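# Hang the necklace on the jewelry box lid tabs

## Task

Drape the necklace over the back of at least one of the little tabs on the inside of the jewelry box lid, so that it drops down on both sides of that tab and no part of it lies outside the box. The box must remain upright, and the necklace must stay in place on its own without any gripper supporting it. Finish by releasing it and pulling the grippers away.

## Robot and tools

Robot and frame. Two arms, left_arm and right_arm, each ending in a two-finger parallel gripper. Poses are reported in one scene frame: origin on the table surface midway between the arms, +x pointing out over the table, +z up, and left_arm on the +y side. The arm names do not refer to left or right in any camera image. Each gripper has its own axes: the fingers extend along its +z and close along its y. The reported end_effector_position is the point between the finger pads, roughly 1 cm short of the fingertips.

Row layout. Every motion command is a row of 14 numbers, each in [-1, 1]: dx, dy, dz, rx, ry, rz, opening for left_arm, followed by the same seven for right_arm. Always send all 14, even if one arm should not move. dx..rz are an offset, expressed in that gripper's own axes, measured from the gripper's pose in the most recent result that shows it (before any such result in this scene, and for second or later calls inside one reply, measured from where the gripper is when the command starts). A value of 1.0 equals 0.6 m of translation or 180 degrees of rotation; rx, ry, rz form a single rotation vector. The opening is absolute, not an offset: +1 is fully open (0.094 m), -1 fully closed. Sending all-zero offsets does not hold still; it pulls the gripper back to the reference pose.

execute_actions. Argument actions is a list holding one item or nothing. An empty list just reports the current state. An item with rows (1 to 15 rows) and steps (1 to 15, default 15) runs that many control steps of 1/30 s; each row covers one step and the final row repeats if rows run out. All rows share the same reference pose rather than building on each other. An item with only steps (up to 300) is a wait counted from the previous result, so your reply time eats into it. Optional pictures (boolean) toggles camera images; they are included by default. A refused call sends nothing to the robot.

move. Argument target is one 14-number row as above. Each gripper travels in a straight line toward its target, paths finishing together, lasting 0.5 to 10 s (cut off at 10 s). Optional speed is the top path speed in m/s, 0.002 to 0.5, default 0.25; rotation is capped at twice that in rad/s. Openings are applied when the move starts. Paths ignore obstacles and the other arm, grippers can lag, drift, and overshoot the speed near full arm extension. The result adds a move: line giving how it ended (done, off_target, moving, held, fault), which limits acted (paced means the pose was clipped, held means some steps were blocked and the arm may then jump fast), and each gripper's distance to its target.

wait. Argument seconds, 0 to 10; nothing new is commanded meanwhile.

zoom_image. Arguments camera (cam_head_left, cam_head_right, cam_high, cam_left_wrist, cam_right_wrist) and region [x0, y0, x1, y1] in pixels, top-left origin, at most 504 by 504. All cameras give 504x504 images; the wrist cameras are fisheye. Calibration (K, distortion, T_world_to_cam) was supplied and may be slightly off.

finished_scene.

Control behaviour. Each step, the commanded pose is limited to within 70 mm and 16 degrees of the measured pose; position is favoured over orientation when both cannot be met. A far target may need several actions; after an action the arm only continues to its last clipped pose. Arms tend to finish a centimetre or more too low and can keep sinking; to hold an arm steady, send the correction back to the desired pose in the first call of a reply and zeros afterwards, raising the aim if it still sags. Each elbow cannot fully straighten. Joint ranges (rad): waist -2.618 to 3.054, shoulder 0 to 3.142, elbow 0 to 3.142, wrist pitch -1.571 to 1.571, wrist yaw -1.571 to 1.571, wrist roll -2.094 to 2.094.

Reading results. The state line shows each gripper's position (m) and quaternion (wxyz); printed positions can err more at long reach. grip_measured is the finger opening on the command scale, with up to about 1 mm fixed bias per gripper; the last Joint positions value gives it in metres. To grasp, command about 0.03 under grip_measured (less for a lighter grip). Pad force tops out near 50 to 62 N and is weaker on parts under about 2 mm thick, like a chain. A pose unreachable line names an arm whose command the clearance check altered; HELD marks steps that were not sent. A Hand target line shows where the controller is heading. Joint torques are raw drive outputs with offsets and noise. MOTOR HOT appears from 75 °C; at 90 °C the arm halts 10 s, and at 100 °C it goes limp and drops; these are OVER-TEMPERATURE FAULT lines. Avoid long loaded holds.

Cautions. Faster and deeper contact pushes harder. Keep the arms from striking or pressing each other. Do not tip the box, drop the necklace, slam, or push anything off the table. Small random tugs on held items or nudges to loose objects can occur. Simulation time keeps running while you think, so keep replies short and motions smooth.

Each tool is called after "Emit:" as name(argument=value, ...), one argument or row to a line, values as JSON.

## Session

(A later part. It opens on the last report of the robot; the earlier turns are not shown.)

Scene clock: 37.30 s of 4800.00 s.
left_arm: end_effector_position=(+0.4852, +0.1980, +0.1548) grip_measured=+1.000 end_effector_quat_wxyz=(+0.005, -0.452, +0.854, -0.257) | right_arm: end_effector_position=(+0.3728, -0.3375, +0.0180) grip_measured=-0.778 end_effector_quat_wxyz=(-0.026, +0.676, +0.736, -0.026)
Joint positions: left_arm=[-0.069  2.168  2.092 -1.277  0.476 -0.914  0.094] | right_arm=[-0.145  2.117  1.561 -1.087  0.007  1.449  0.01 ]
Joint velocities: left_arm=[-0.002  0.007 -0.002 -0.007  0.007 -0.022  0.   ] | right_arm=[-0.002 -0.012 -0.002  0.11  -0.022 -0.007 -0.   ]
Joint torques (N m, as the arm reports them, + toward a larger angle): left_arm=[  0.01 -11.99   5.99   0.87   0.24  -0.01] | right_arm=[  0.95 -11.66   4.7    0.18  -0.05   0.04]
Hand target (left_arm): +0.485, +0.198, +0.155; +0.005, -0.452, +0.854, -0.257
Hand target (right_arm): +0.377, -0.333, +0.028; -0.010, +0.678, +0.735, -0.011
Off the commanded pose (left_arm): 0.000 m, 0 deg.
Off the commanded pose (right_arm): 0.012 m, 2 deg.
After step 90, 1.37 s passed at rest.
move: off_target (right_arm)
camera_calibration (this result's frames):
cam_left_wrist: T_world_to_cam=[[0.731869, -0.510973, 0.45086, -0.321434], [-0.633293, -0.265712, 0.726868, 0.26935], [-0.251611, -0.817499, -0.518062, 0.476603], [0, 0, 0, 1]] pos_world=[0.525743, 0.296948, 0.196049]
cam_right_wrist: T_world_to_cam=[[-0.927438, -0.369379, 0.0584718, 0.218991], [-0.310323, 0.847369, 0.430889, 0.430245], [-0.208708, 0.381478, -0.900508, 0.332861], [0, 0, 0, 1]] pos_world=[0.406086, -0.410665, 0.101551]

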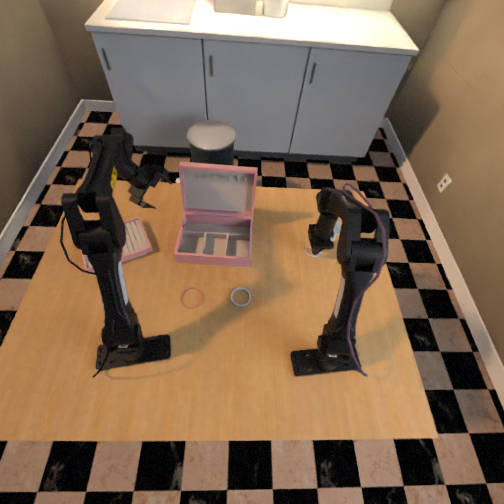

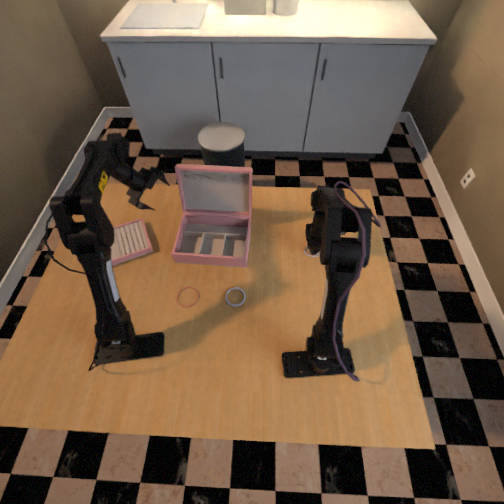

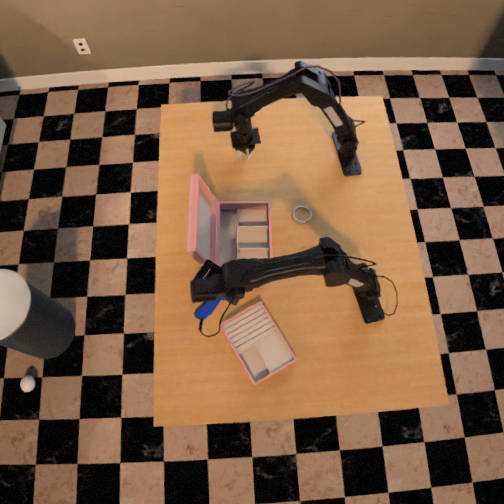

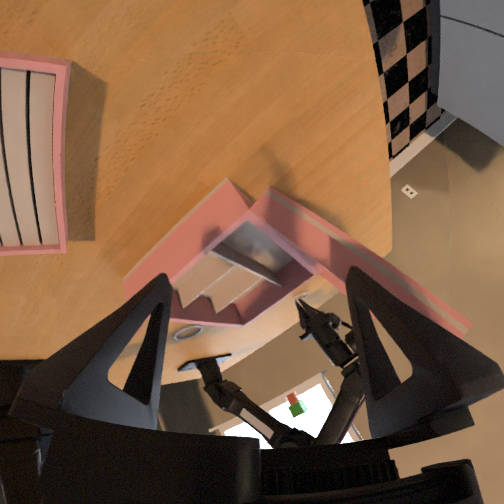

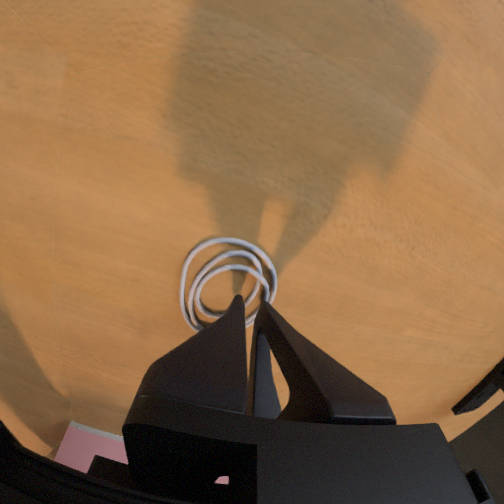

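Emit:
move(
  target=[0,0,0,0,0,0,1,0.02,0.014,-0.004,0,0,0,-0.78],
  speed=0.03,
)

Emit:
zoom_image(
  camera="cam_right_wrist",
  region=[150, 200, 350, 360],
)

Scene clock: 40.40 s of 4800.00 s.
left_arm: end_effector_position=(+0.4852, +0.1980, +0.1548) grip_measured=+1.000 end_effector_quat_wxyz=(+0.005, -0.452, +0.854, -0.257) | right_arm: end_effector_position=(+0.3765, -0.3286, +0.0152) grip_measured=-0.778 end_effector_quat_wxyz=(-0.026, +0.675, +0.737, -0.027)
Joint positions: left_arm=[-0.069  2.168  2.092 -1.277  0.476 -0.914  0.094] | right_arm=[-0.121  2.135  1.578 -1.088  0.007  1.47   0.01 ]
Joint velocities: left_arm=[ 0.002  0.007 -0.012  0.007 -0.066 -0.007  0.   ] | right_arm=[-0.012  0.007  0.007  0.037 -0.051  0.066 -0.   ]
Joint torques (N m, as the arm reports them, + toward a larger angle): left_arm=[  0.   -11.98   6.01   0.87   0.24   0.  ] | right_arm=[ 0.74 -8.65  7.32 -0.1  -0.04  0.08]
Hand target (left_arm): +0.485, +0.198, +0.155; +0.005, -0.452, +0.854, -0.257
Hand target (right_arm): +0.380, -0.325, +0.020; -0.025, +0.676, +0.736, -0.026
Off the commanded pose (left_arm): 0.000 m, 0 deg.
Off the commanded pose (right_arm): 0.007 m, 0 deg.
move: done
camera_calibration (this result's frames):
cam_left_wrist: T_world_to_cam=[[0.731869, -0.510973, 0.45086, -0.321434], [-0.633293, -0.265712, 0.726868, 0.26935], [-0.251611, -0.817499, -0.518062, 0.476603], [0, 0, 0, 1]] pos_world=[0.525743, 0.296948, 0.196049]
cam_right_wrist: T_world_to_cam=[[-0.926035, -0.372526, 0.0606884, 0.224271], [-0.312498, 0.846906, 0.430227, 0.425704], [-0.211668, 0.379441, -0.900678, 0.32822], [0, 0, 0, 1]] pos_world=[0.410188, -0.401524, 0.0988604]

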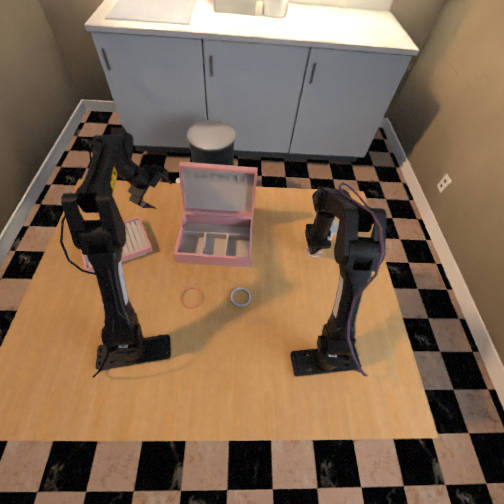

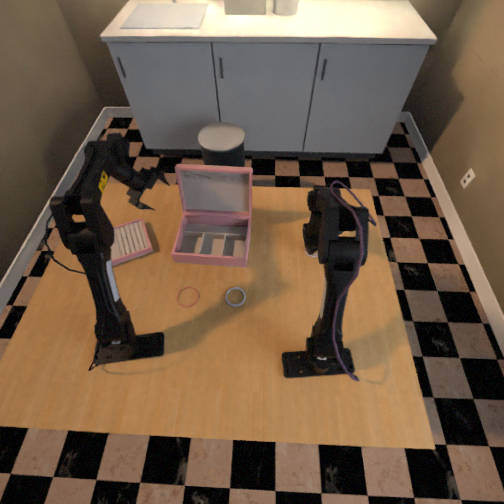

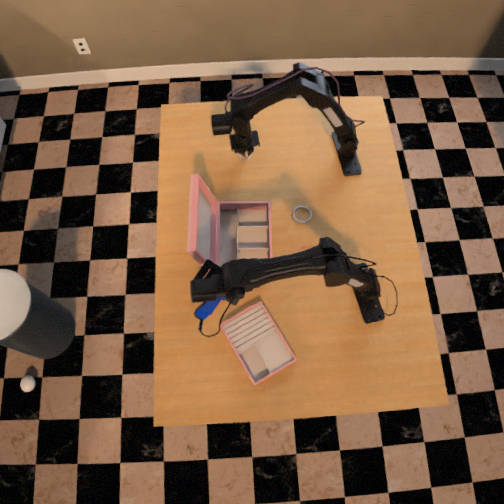

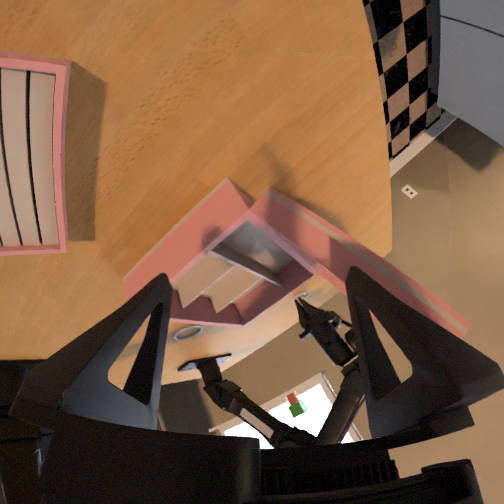

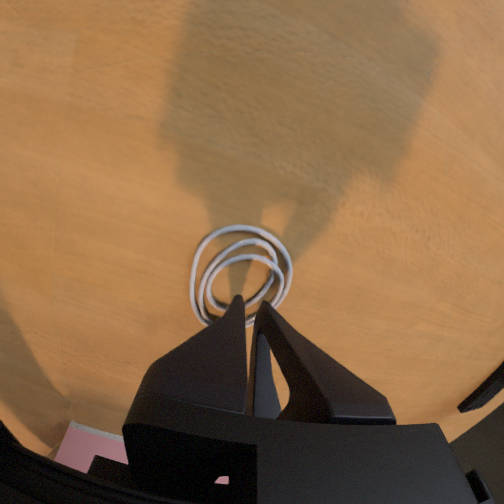

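Region (150, 200, 350, 360) of cam_right_wrist's 504x504 image, scaled by 2.520, with more detail than that image has; it fills the top 403 rows of this view, and the rest is white.

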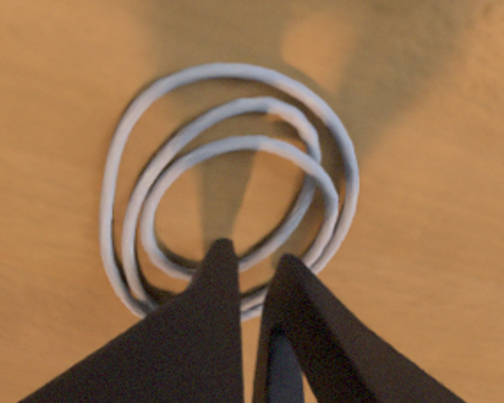

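Emit:
move(
  target=[0,0,0,0,0,0,1,-0.04,0.067,-0.03,0,0,0.06,-0.78],
  speed=0.06,
)

Emit:
zoom_image(
  camera="cam_right_wrist",
  region=[180, 200, 380, 360],
)

Scene clock: 47.20 s of 4800.00 s.
left_arm: end_effector_position=(+0.4852, +0.1980, +0.1548) grip_measured=+1.000 end_effector_quat_wxyz=(+0.005, -0.452, +0.854, -0.257) | right_arm: end_effector_position=(+0.4175, -0.3442, +0.0249) grip_measured=-0.778 end_effector_quat_wxyz=(-0.024, +0.734, +0.678, -0.028)
Joint positions: left_arm=[-0.069  2.168  2.092 -1.277  0.476 -0.914  0.094] | right_arm=[-0.157  2.289  1.871 -1.226  0.007  1.601  0.01 ]
Joint velocities: left_arm=[-0.012 -0.012  0.007  0.022 -0.007 -0.007  0.   ] | right_arm=[ 0.007 -0.007  0.002 -0.007 -0.037  0.037  0.   ]
Joint torques (N m, as the arm reports them, + toward a larger angle): left_arm=[  0.03 -11.96   6.     0.86   0.24  -0.01] | right_arm=[-0.81 -9.92  7.48 -0.12  0.01  0.05]
Hand target (left_arm): +0.485, +0.198, +0.155; +0.005, -0.452, +0.854, -0.257
Hand target (right_arm): +0.419, -0.349, +0.030; -0.023, +0.741, +0.670, -0.030
Off the commanded pose (left_arm): 0.000 m, 0 deg.
Off the commanded pose (right_arm): 0.007 m, 1 deg.
After step 90, 1.80 s passed at rest.
move: done
camera_calibration (this result's frames):
cam_left_wrist: T_world_to_cam=[[0.731869, -0.510973, 0.45086, -0.321434], [-0.633293, -0.265712, 0.726868, 0.26935], [-0.251611, -0.817499, -0.518062, 0.476603], [0, 0, 0, 1]] pos_world=[0.525743, 0.296948, 0.196049]
cam_right_wrist: T_world_to_cam=[[-0.975093, -0.213075, 0.061592, 0.33116], [-0.168153, 0.89126, 0.421166, 0.402774], [-0.144634, 0.400319, -0.90489, 0.33089], [0, 0, 0, 1]] pos_world=[0.438497, -0.420876, 0.109387]

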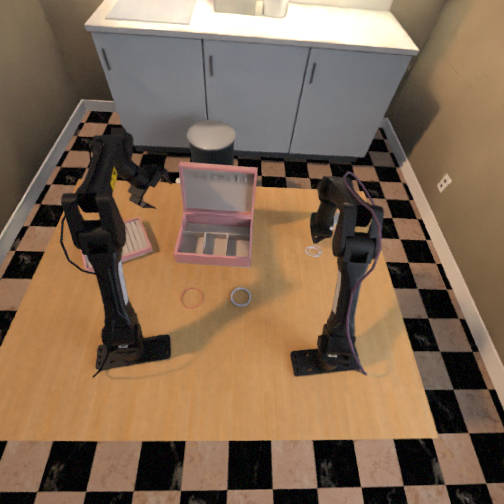

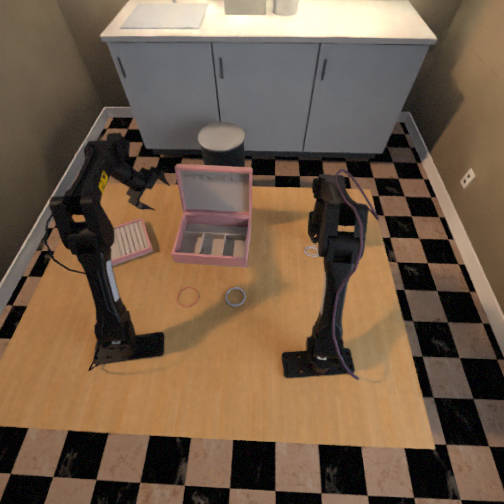

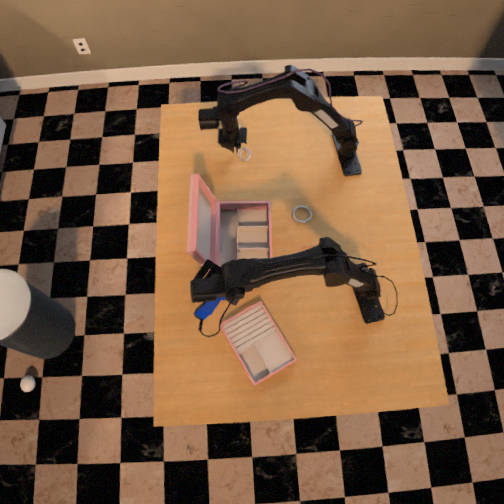

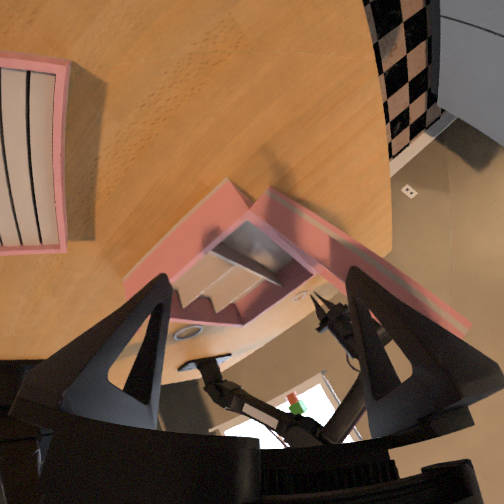

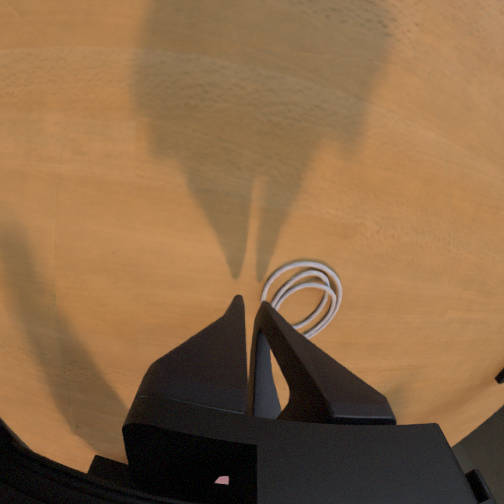

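Region (180, 200, 380, 360) of cam_right_wrist's 504x504 image, scaled by 2.520, with more detail than that image has; it fills the top 403 rows of this view, and the rest is white.

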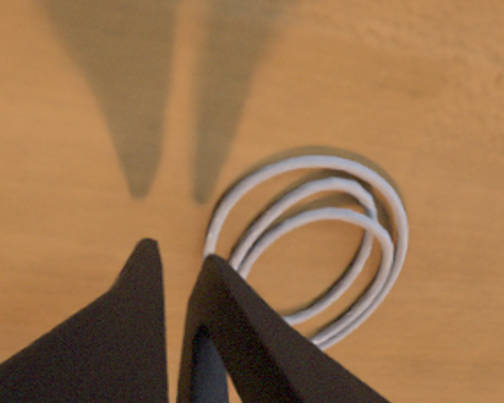

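Emit:
move(
  target=[0,0,0,0,0,0,1,-0.015,-0.015,0.016,0,0,0,-0.78],
  speed=0.03,
)

Emit:
zoom_image(
  camera="cam_right_wrist",
  region=[180, 200, 380, 360],
)

Scene clock: 50.47 s of 4800.00 s.
left_arm: end_effector_position=(+0.4852, +0.1980, +0.1548) grip_measured=+1.000 end_effector_quat_wxyz=(+0.005, -0.452, +0.854, -0.257) | right_arm: end_effector_position=(+0.4047, -0.3439, +0.0130) grip_measured=-0.778 end_effector_quat_wxyz=(-0.038, +0.733, +0.679, -0.034)
Joint positions: left_arm=[-0.069  2.168  2.092 -1.277  0.476 -0.914  0.094] | right_arm=[-0.162  2.276  1.798 -1.195 -0.003  1.592  0.01 ]
Joint velocities: left_arm=[-0.012 -0.022  0.007 -0.007  0.022 -0.007  0.   ] | right_arm=[-0.037  0.002 -0.012  0.095 -0.051  0.007 -0.001]
Joint torques (N m, as the arm reports them, + toward a larger angle): left_arm=[  0.03 -11.94   6.01   0.86   0.24  -0.01] | right_arm=[ -1.31 -11.55   4.25   0.23   0.11  -0.1 ]
Hand target (left_arm): +0.485, +0.198, +0.155; +0.005, -0.452, +0.854, -0.257
Hand target (right_arm): +0.407, -0.352, +0.016; -0.024, +0.734, +0.678, -0.029
Off the commanded pose (left_arm): 0.000 m, 0 deg.
Off the commanded pose (right_arm): 0.010 m, 2 deg.
move: done
camera_calibration (this result's frames):
cam_left_wrist: T_world_to_cam=[[0.731869, -0.510973, 0.45086, -0.321434], [-0.633293, -0.265712, 0.726868, 0.26935], [-0.251611, -0.817499, -0.518062, 0.476603], [0, 0, 0, 1]] pos_world=[0.525743, 0.296948, 0.196049]
cam_right_wrist: T_world_to_cam=[[-0.972361, -0.21681, 0.0866472, 0.316769], [-0.158553, 0.885573, 0.436601, 0.399294], [-0.171392, 0.410796, -0.895473, 0.332365], [0, 0, 0, 1]] pos_world=[0.428288, -0.42146, 0.0958439]

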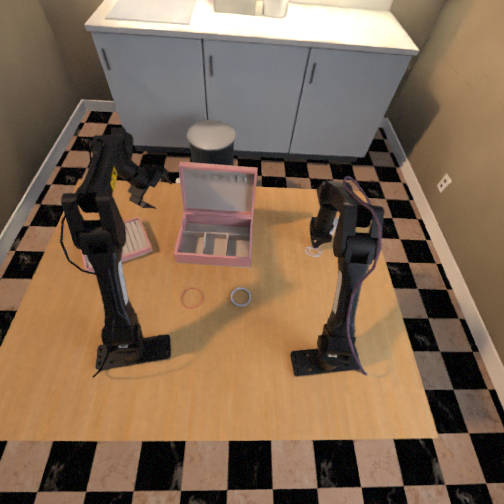

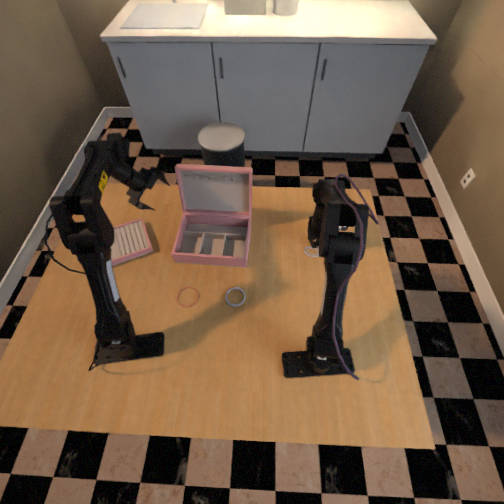

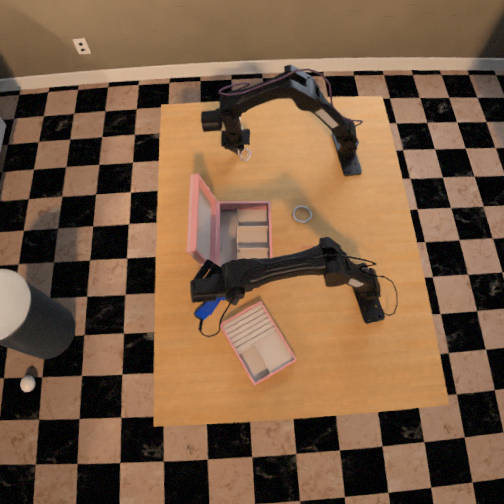

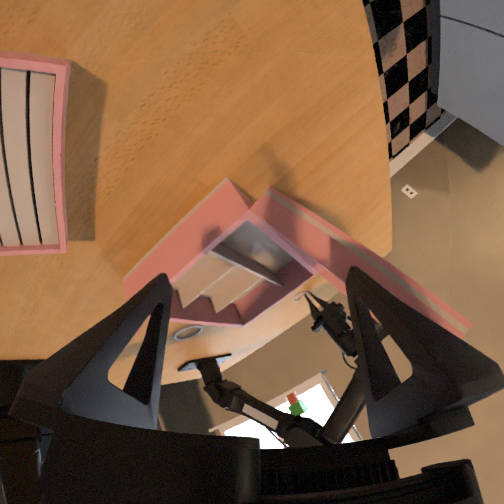

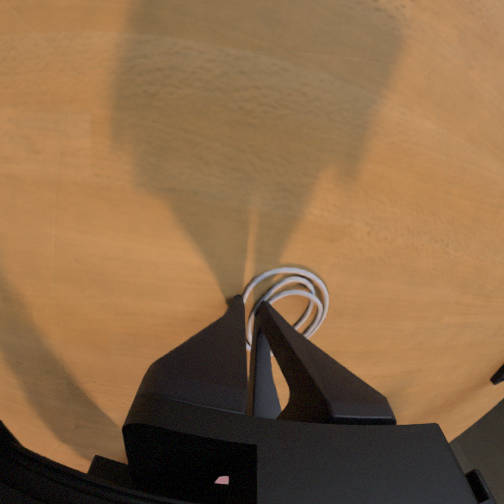

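Region (180, 200, 380, 360) of cam_right_wrist's 504x504 image, scaled by 2.520, with more detail than that image has; it fills the top 403 rows of this view, and the rest is white.

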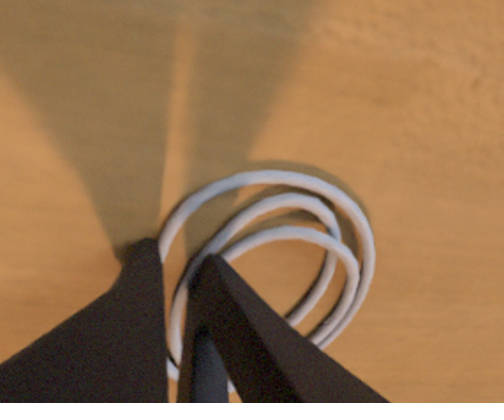

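Overshot. Go +x 5 mm, −y 6 mm, slightly up.

Emit:
move(
  target=[0,0,0,0,0,0,1,-0.022,0.014,-0.012,0,0,0,-0.78],
  speed=0.03,
)

Emit:
zoom_image(
  camera="cam_right_wrist",
  region=[180, 200, 380, 360],
)

Scene clock: 53.87 s of 4800.00 s.
left_arm: end_effector_position=(+0.4852, +0.1980, +0.1548) grip_measured=+1.000 end_effector_quat_wxyz=(+0.005, -0.452, +0.854, -0.257) | right_arm: end_effector_position=(+0.4111, -0.3533, +0.0147) grip_measured=-0.778 end_effector_quat_wxyz=(-0.038, +0.733, +0.678, -0.032)
Joint positions: left_arm=[-0.069  2.168  2.092 -1.277  0.476 -0.914  0.094] | right_arm=[-0.184  2.301  1.847 -1.216 -0.004  1.572  0.01 ]
Joint velocities: left_arm=[ 0.012 -0.007 -0.002 -0.007 -0.037  0.007  0.   ] | right_arm=[-0.012 -0.007 -0.012  0.007 -0.037 -0.081 -0.   ]
Joint torques (N m, as the arm reports them, + toward a larger angle): left_arm=[  0.02 -11.95   5.99   0.86   0.24  -0.01] | right_arm=[-0.75 -9.84  7.38 -0.2   0.02 -0.13]
Hand target (left_arm): +0.485, +0.198, +0.155; +0.005, -0.452, +0.854, -0.257
Hand target (right_arm): +0.412, -0.358, +0.019; -0.038, +0.733, +0.679, -0.034
Off the commanded pose (left_arm): 0.000 m, 0 deg.
Off the commanded pose (right_arm): 0.007 m, 0 deg.
move: done
camera_calibration (this result's frames):
cam_left_wrist: T_world_to_cam=[[0.731869, -0.510973, 0.45086, -0.321434], [-0.633293, -0.265712, 0.726868, 0.26935], [-0.251611, -0.817499, -0.518062, 0.476603], [0, 0, 0, 1]] pos_world=[0.525743, 0.296948, 0.196049]
cam_right_wrist: T_world_to_cam=[[-0.973092, -0.214999, 0.082876, 0.321804], [-0.158151, 0.884774, 0.438365, 0.407489], [-0.167574, 0.413463, -0.894968, 0.33823], [0, 0, 0, 1]] pos_world=[0.434268, -0.431193, 0.097406]

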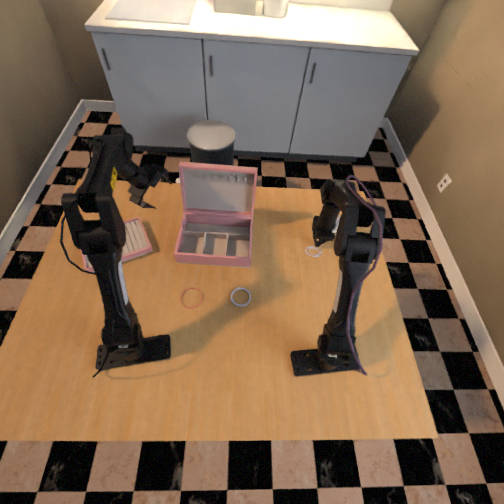

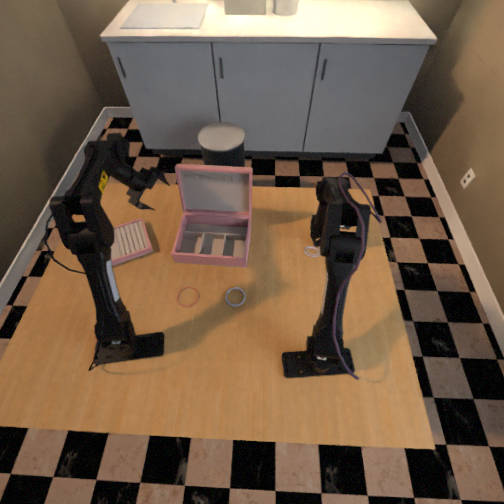

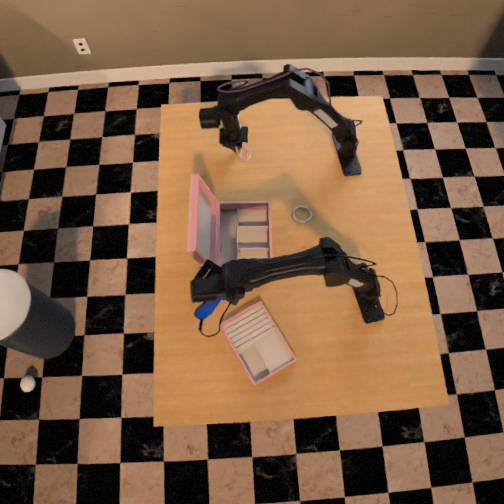

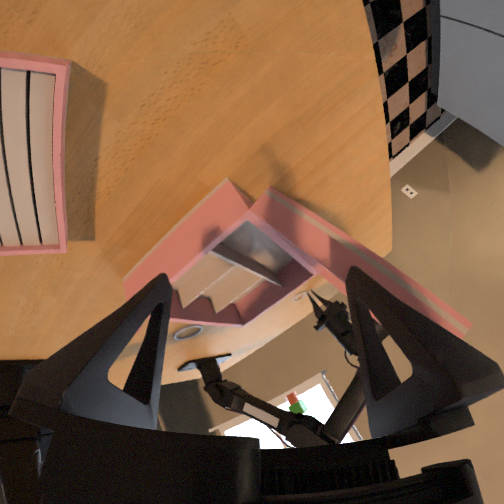

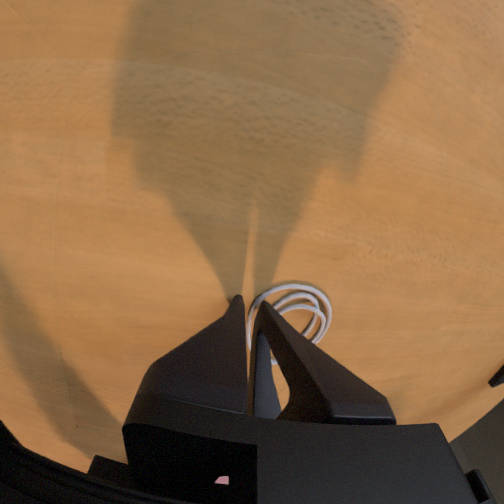

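Region (180, 200, 380, 360) of cam_right_wrist's 504x504 image, scaled by 2.520, with more detail than that image has; it fills the top 403 rows of this view, and the rest is white.

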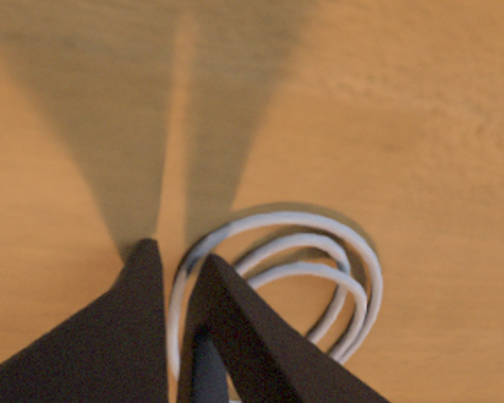

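Good. Descend and close.

Emit:
move(
  target=[0,0,0,0,0,0,1,0.004,0.004,0.018,0,0,0,-0.78],
  speed=0.02,
)

Emit:
move(
  target=[0,0,0,0,0,0,1,0,0,0.008,0,0,0,-1],
)

Scene clock: 56.57 s of 4800.00 s.
left_arm: end_effector_position=(+0.4852, +0.1980, +0.1548) grip_measured=+1.000 end_effector_quat_wxyz=(+0.005, -0.452, +0.854, -0.257) | right_arm: end_effector_position=(+0.4135, -0.3535, +0.0135) grip_measured=-0.778 end_effector_quat_wxyz=(-0.034, +0.733, +0.679, -0.029)
Joint positions: left_arm=[-0.069  2.168  2.092 -1.277  0.476 -0.914  0.094] | right_arm=[-0.184  2.301  1.843 -1.202 -0.004  1.571  0.01 ]
Joint velocities: left_arm=[-0.002  0.002 -0.017  0.037  0.051  0.007  0.   ] | right_arm=[-0.012  0.002 -0.012  0.022  0.007 -0.022 -0.   ]
Joint torques (N m, as the arm reports them, + toward a larger angle): left_arm=[  0.04 -12.02   5.96   0.86   0.23  -0.01] | right_arm=[ 0.58 -9.19  4.46  0.17 -0.05  0.06]
Hand target (left_arm): +0.485, +0.198, +0.155; +0.005, -0.452, +0.854, -0.257
Hand target (right_arm): +0.412, -0.351, +0.004; -0.038, +0.733, +0.678, -0.032
Off the commanded pose (left_arm): 0.000 m, 0 deg.
Off the commanded pose (right_arm): 0.010 m, 1 deg.
move: done
camera_calibration (this result's frames):
cam_left_wrist: T_world_to_cam=[[0.731869, -0.510973, 0.45086, -0.321434], [-0.633293, -0.265712, 0.726868, 0.26935], [-0.251611, -0.817499, -0.518062, 0.476603], [0, 0, 0, 1]] pos_world=[0.525743, 0.296948, 0.196049]
cam_right_wrist: T_world_to_cam=[[-0.973675, -0.216052, 0.0726506, 0.324235], [-0.163821, 0.884902, 0.436018, 0.410983], [-0.158491, 0.412638, -0.897001, 0.333628], [0, 0, 0, 1]] pos_world=[0.435904, -0.431295, 0.0965131]

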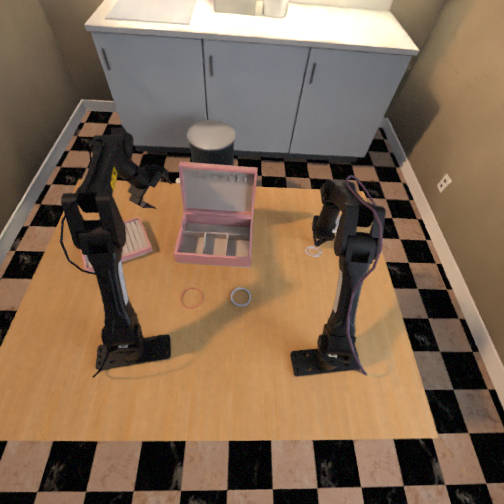

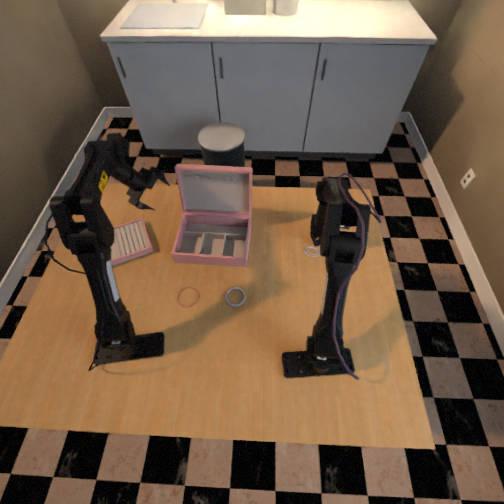

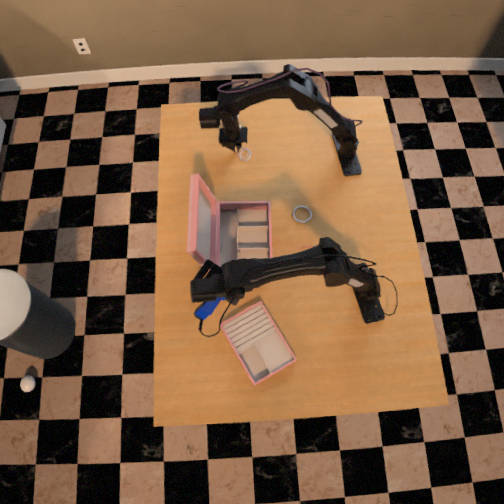

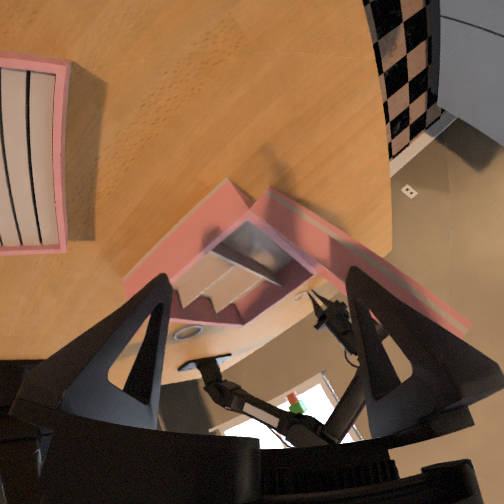

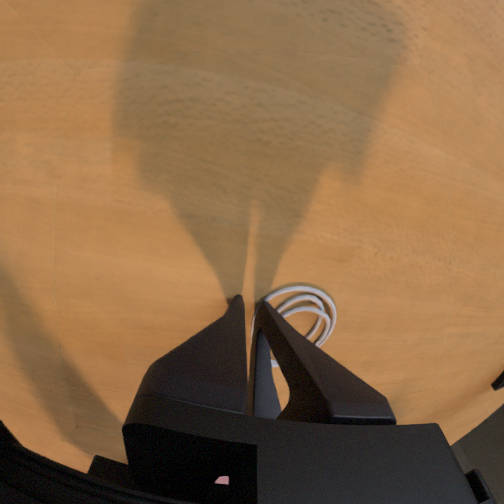

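Scene clock: 57.27 s of 4800.00 s.
left_arm: end_effector_position=(+0.4852, +0.1980, +0.1548) grip_measured=+1.000 end_effector_quat_wxyz=(+0.005, -0.452, +0.854, -0.257) | right_arm: end_effector_position=(+0.4135, -0.3535, +0.0135) grip_measured=-0.991 end_effector_quat_wxyz=(-0.034, +0.733, +0.679, -0.029)
Joint positions: left_arm=[-0.069  2.168  2.092 -1.277  0.476 -0.914  0.094] | right_arm=[-0.184  2.301  1.843 -1.202 -0.004  1.571  0.   ]
Joint velocities: left_arm=[ 0.002 -0.002  0.002 -0.081  0.022 -0.051  0.   ] | right_arm=[-0.007 -0.007  0.007 -0.11  -0.037 -0.037  0.001]
Joint torques (N m, as the arm reports them, + toward a larger angle): left_arm=[  0.01 -11.98   5.98   0.85   0.25   0.  ] | right_arm=[  0.01 -10.08   4.34   0.17  -0.03   0.  ]
Hand target (left_arm): +0.485, +0.198, +0.155; +0.005, -0.452, +0.854, -0.257
Hand target (right_arm): +0.413, -0.353, +0.009; -0.034, +0.733, +0.679, -0.029
Off the commanded pose (left_arm): 0.000 m, 0 deg.
Off the commanded pose (right_arm): 0.005 m, 0 deg.
move: done
camera_calibration (this result's frames):
cam_left_wrist: T_world_to_cam=[[0.731869, -0.510973, 0.45086, -0.321434], [-0.633293, -0.265712, 0.726868, 0.26935], [-0.251611, -0.817499, -0.518062, 0.476603], [0, 0, 0, 1]] pos_world=[0.525743, 0.296948, 0.196049]
cam_right_wrist: T_world_to_cam=[[-0.973675, -0.216052, 0.0726506, 0.324235], [-0.163821, 0.884902, 0.436018, 0.410983], [-0.158491, 0.412638, -0.897001, 0.333628], [0, 0, 0, 1]] pos_world=[0.435904, -0.431295, 0.0965131]

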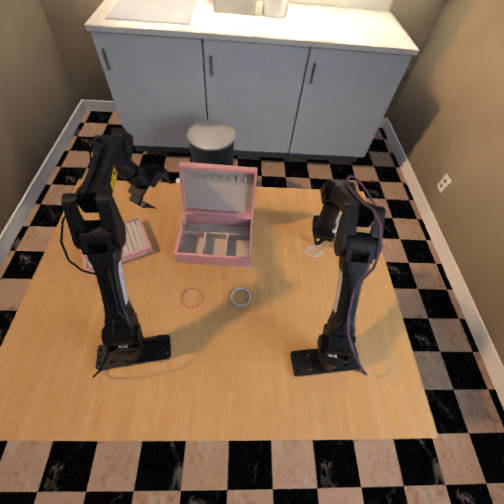

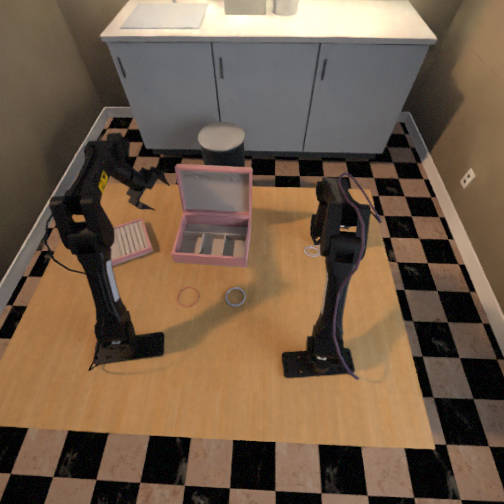

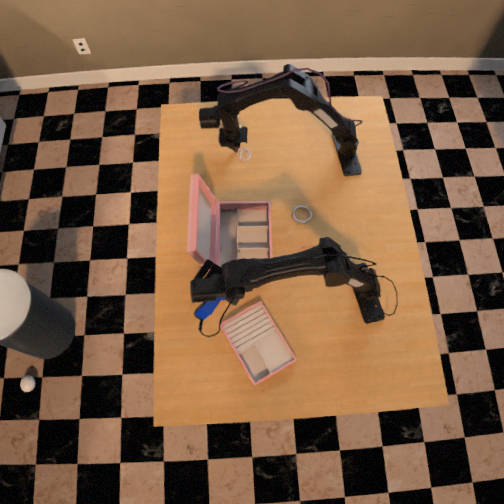

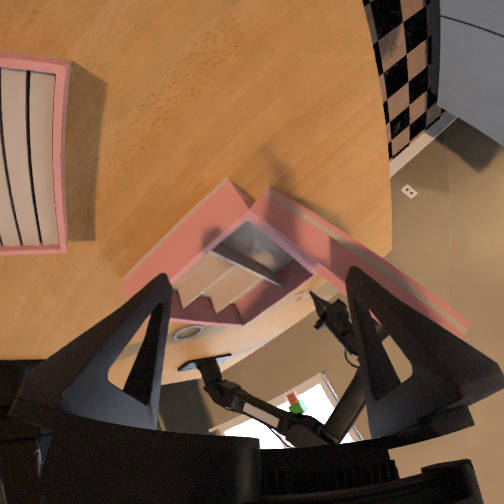

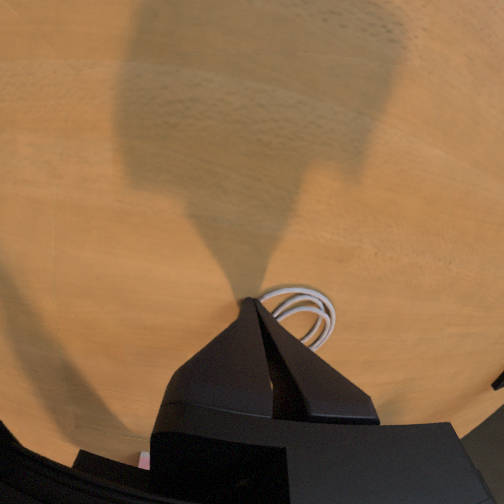

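Emit:
move(
  target=[0,0,0,0,0,0,1,0,0,0,0,0,0,-0.78],
)

Emit:
move(
  target=[0,0,0,0,0,0,1,0,-0.008,0.028,0,0,0,-0.78],
  speed=0.02,
)

Emit:
zoom_image(
  camera="cam_right_wrist",
  region=[180, 200, 380, 360],
)

Scene clock: 60.63 s of 4800.00 s.
left_arm: end_effector_position=(+0.4852, +0.1980, +0.1548) grip_measured=+1.000 end_effector_quat_wxyz=(+0.005, -0.452, +0.854, -0.257) | right_arm: end_effector_position=(+0.4135, -0.3534, +0.0135) grip_measured=-0.782 end_effector_quat_wxyz=(-0.034, +0.733, +0.679, -0.028)
Joint positions: left_arm=[-0.069  2.168  2.092 -1.277  0.476 -0.914  0.094] | right_arm=[-0.184  2.301  1.843 -1.202 -0.005  1.571  0.01 ]
Joint velocities: left_arm=[ 0.012  0.027 -0.007 -0.037  0.007  0.022  0.   ] | right_arm=[ 0.012 -0.007 -0.012 -0.066 -0.081  0.051  0.001]
Joint torques (N m, as the arm reports them, + toward a larger angle): left_arm=[  0.   -11.91   6.02   0.85   0.23  -0.01] | right_arm=[  0.   -10.3    5.37   0.03  -0.02   0.  ]
Hand target (left_arm): +0.485, +0.198, +0.155; +0.005, -0.452, +0.854, -0.257
Hand target (right_arm): +0.414, -0.354, +0.013; -0.034, +0.733, +0.679, -0.029
Off the commanded pose (left_arm): 0.000 m, 0 deg.
Off the commanded pose (right_arm): 0.000 m, 0 deg.
move: done
camera_calibration (this result's frames):
cam_left_wrist: T_world_to_cam=[[0.731869, -0.510973, 0.45086, -0.321434], [-0.633293, -0.265712, 0.726868, 0.26935], [-0.251611, -0.817499, -0.518062, 0.476603], [0, 0, 0, 1]] pos_world=[0.525743, 0.296948, 0.196049]
cam_right_wrist: T_world_to_cam=[[-0.973694, -0.216041, 0.0724301, 0.324289], [-0.163786, 0.884582, 0.436679, 0.410728], [-0.158411, 0.413329, -0.896697, 0.333781], [0, 0, 0, 1]] pos_world=[0.435904, -0.431224, 0.0964561]

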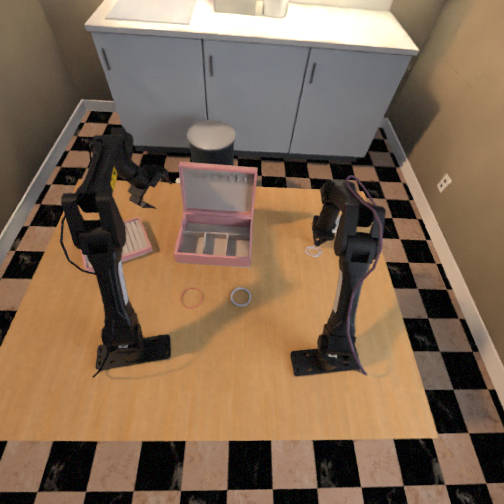

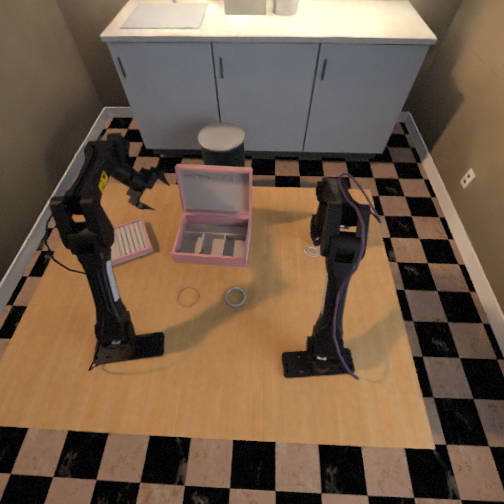

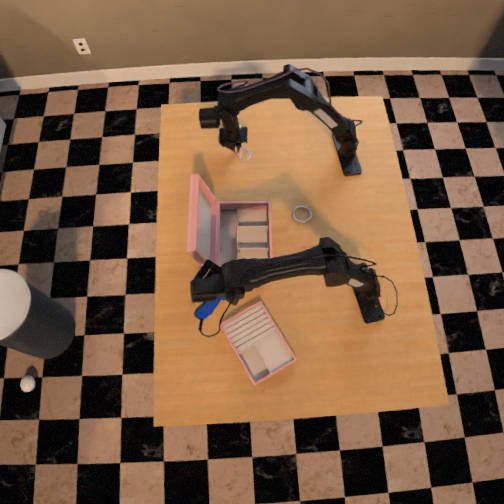

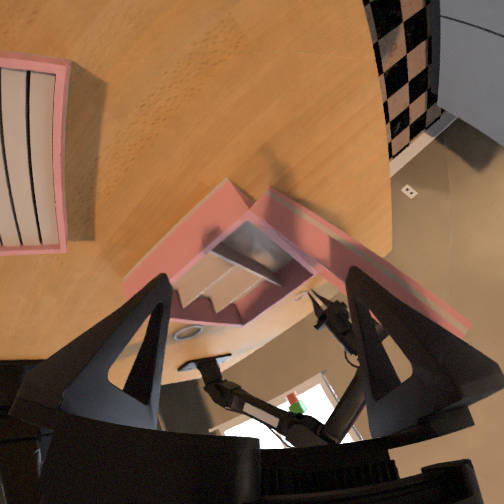

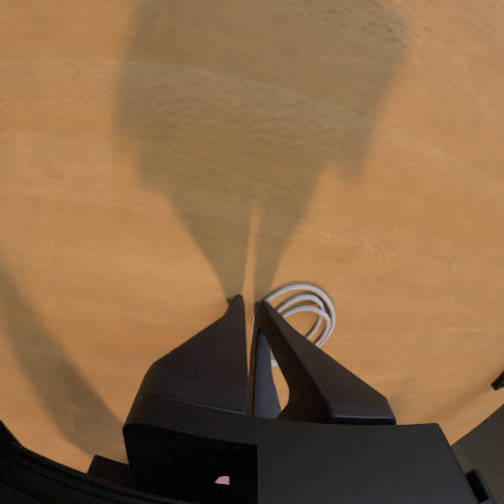

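Scene clock: 61.73 s of 4800.00 s.
left_arm: end_effector_position=(+0.4852, +0.1980, +0.1548) grip_measured=+1.000 end_effector_quat_wxyz=(+0.005, -0.452, +0.854, -0.257) | right_arm: end_effector_position=(+0.4127, -0.3532, +0.0120) grip_measured=-0.782 end_effector_quat_wxyz=(-0.027, +0.733, +0.679, -0.022)
Joint positions: left_arm=[-0.069  2.168  2.092 -1.277  0.476 -0.914  0.094] | right_arm=[-0.184  2.279  1.802 -1.163 -0.005  1.571  0.01 ]
Joint velocities: left_arm=[ 0.017 -0.022 -0.002  0.081 -0.139  0.037  0.   ] | right_arm=[ 0.002  0.007 -0.007 -0.007  0.007  0.007  0.001]
Joint torques (N m, as the arm reports them, + toward a larger angle): left_arm=[  0.03 -12.     6.01   0.87   0.24  -0.01] | right_arm=[ 0.06 -9.08  2.62  0.32 -0.03  0.  ]
Hand target (left_arm): +0.485, +0.198, +0.155; +0.005, -0.452, +0.854, -0.257
Hand target (right_arm): +0.407, -0.353, -0.003; -0.035, +0.733, +0.679, -0.029
Off the commanded pose (left_arm): 0.000 m, 0 deg.
Off the commanded pose (right_arm): 0.016 m, 1 deg.
move: off_target (right_arm)
camera_calibration (this result's frames):
cam_left_wrist: T_world_to_cam=[[0.731869, -0.510973, 0.45086, -0.321434], [-0.633293, -0.265712, 0.726868, 0.26935], [-0.251611, -0.817499, -0.518062, 0.476603], [0, 0, 0, 1]] pos_world=[0.525743, 0.296948, 0.196049]
cam_right_wrist: T_world_to_cam=[[-0.974885, -0.215945, 0.0544709, 0.324379], [-0.171873, 0.885046, 0.432613, 0.41467], [-0.14163, 0.412386, -0.899933, 0.325066], [0, 0, 0, 1]] pos_world=[0.433542, -0.431007, 0.0954769]

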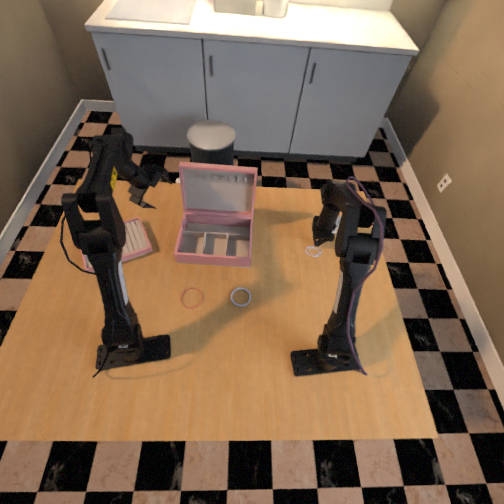

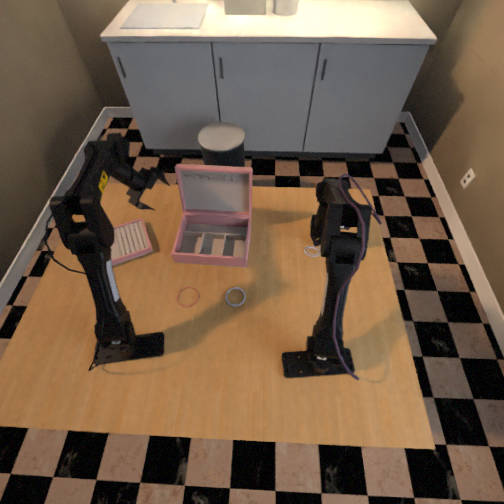

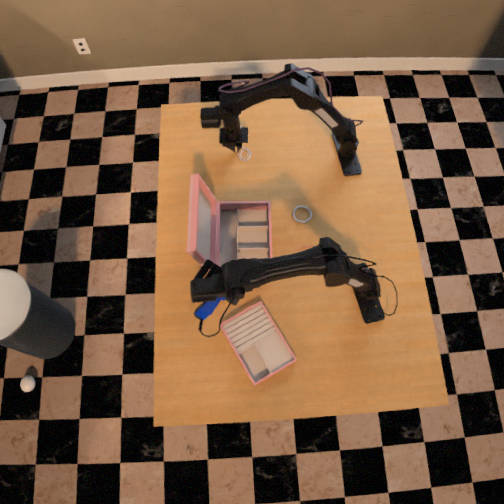

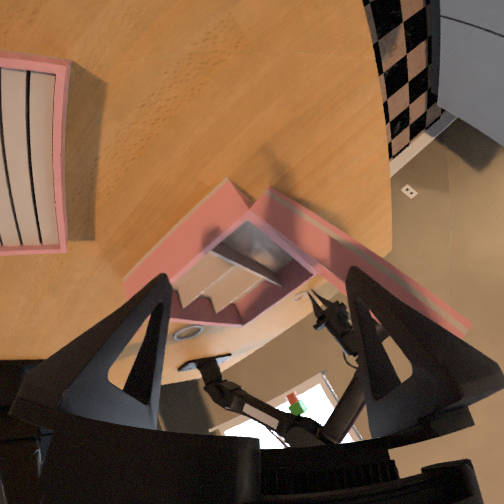

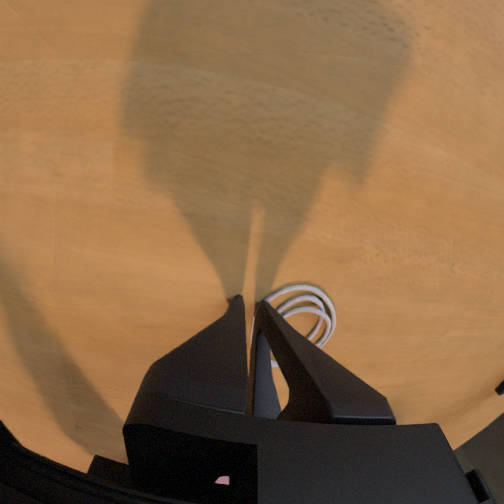

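Region (180, 200, 380, 360) of cam_right_wrist's 504x504 image, scaled by 2.520, with more detail than that image has; it fills the top 403 rows of this view, and the rest is white.

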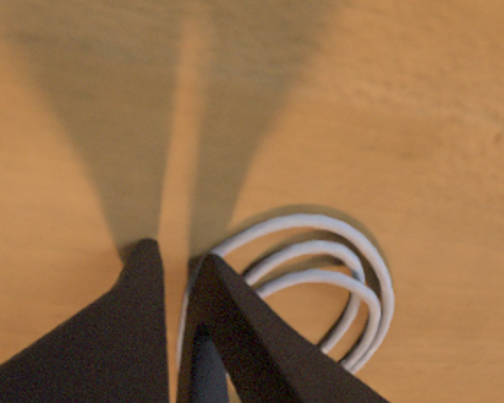

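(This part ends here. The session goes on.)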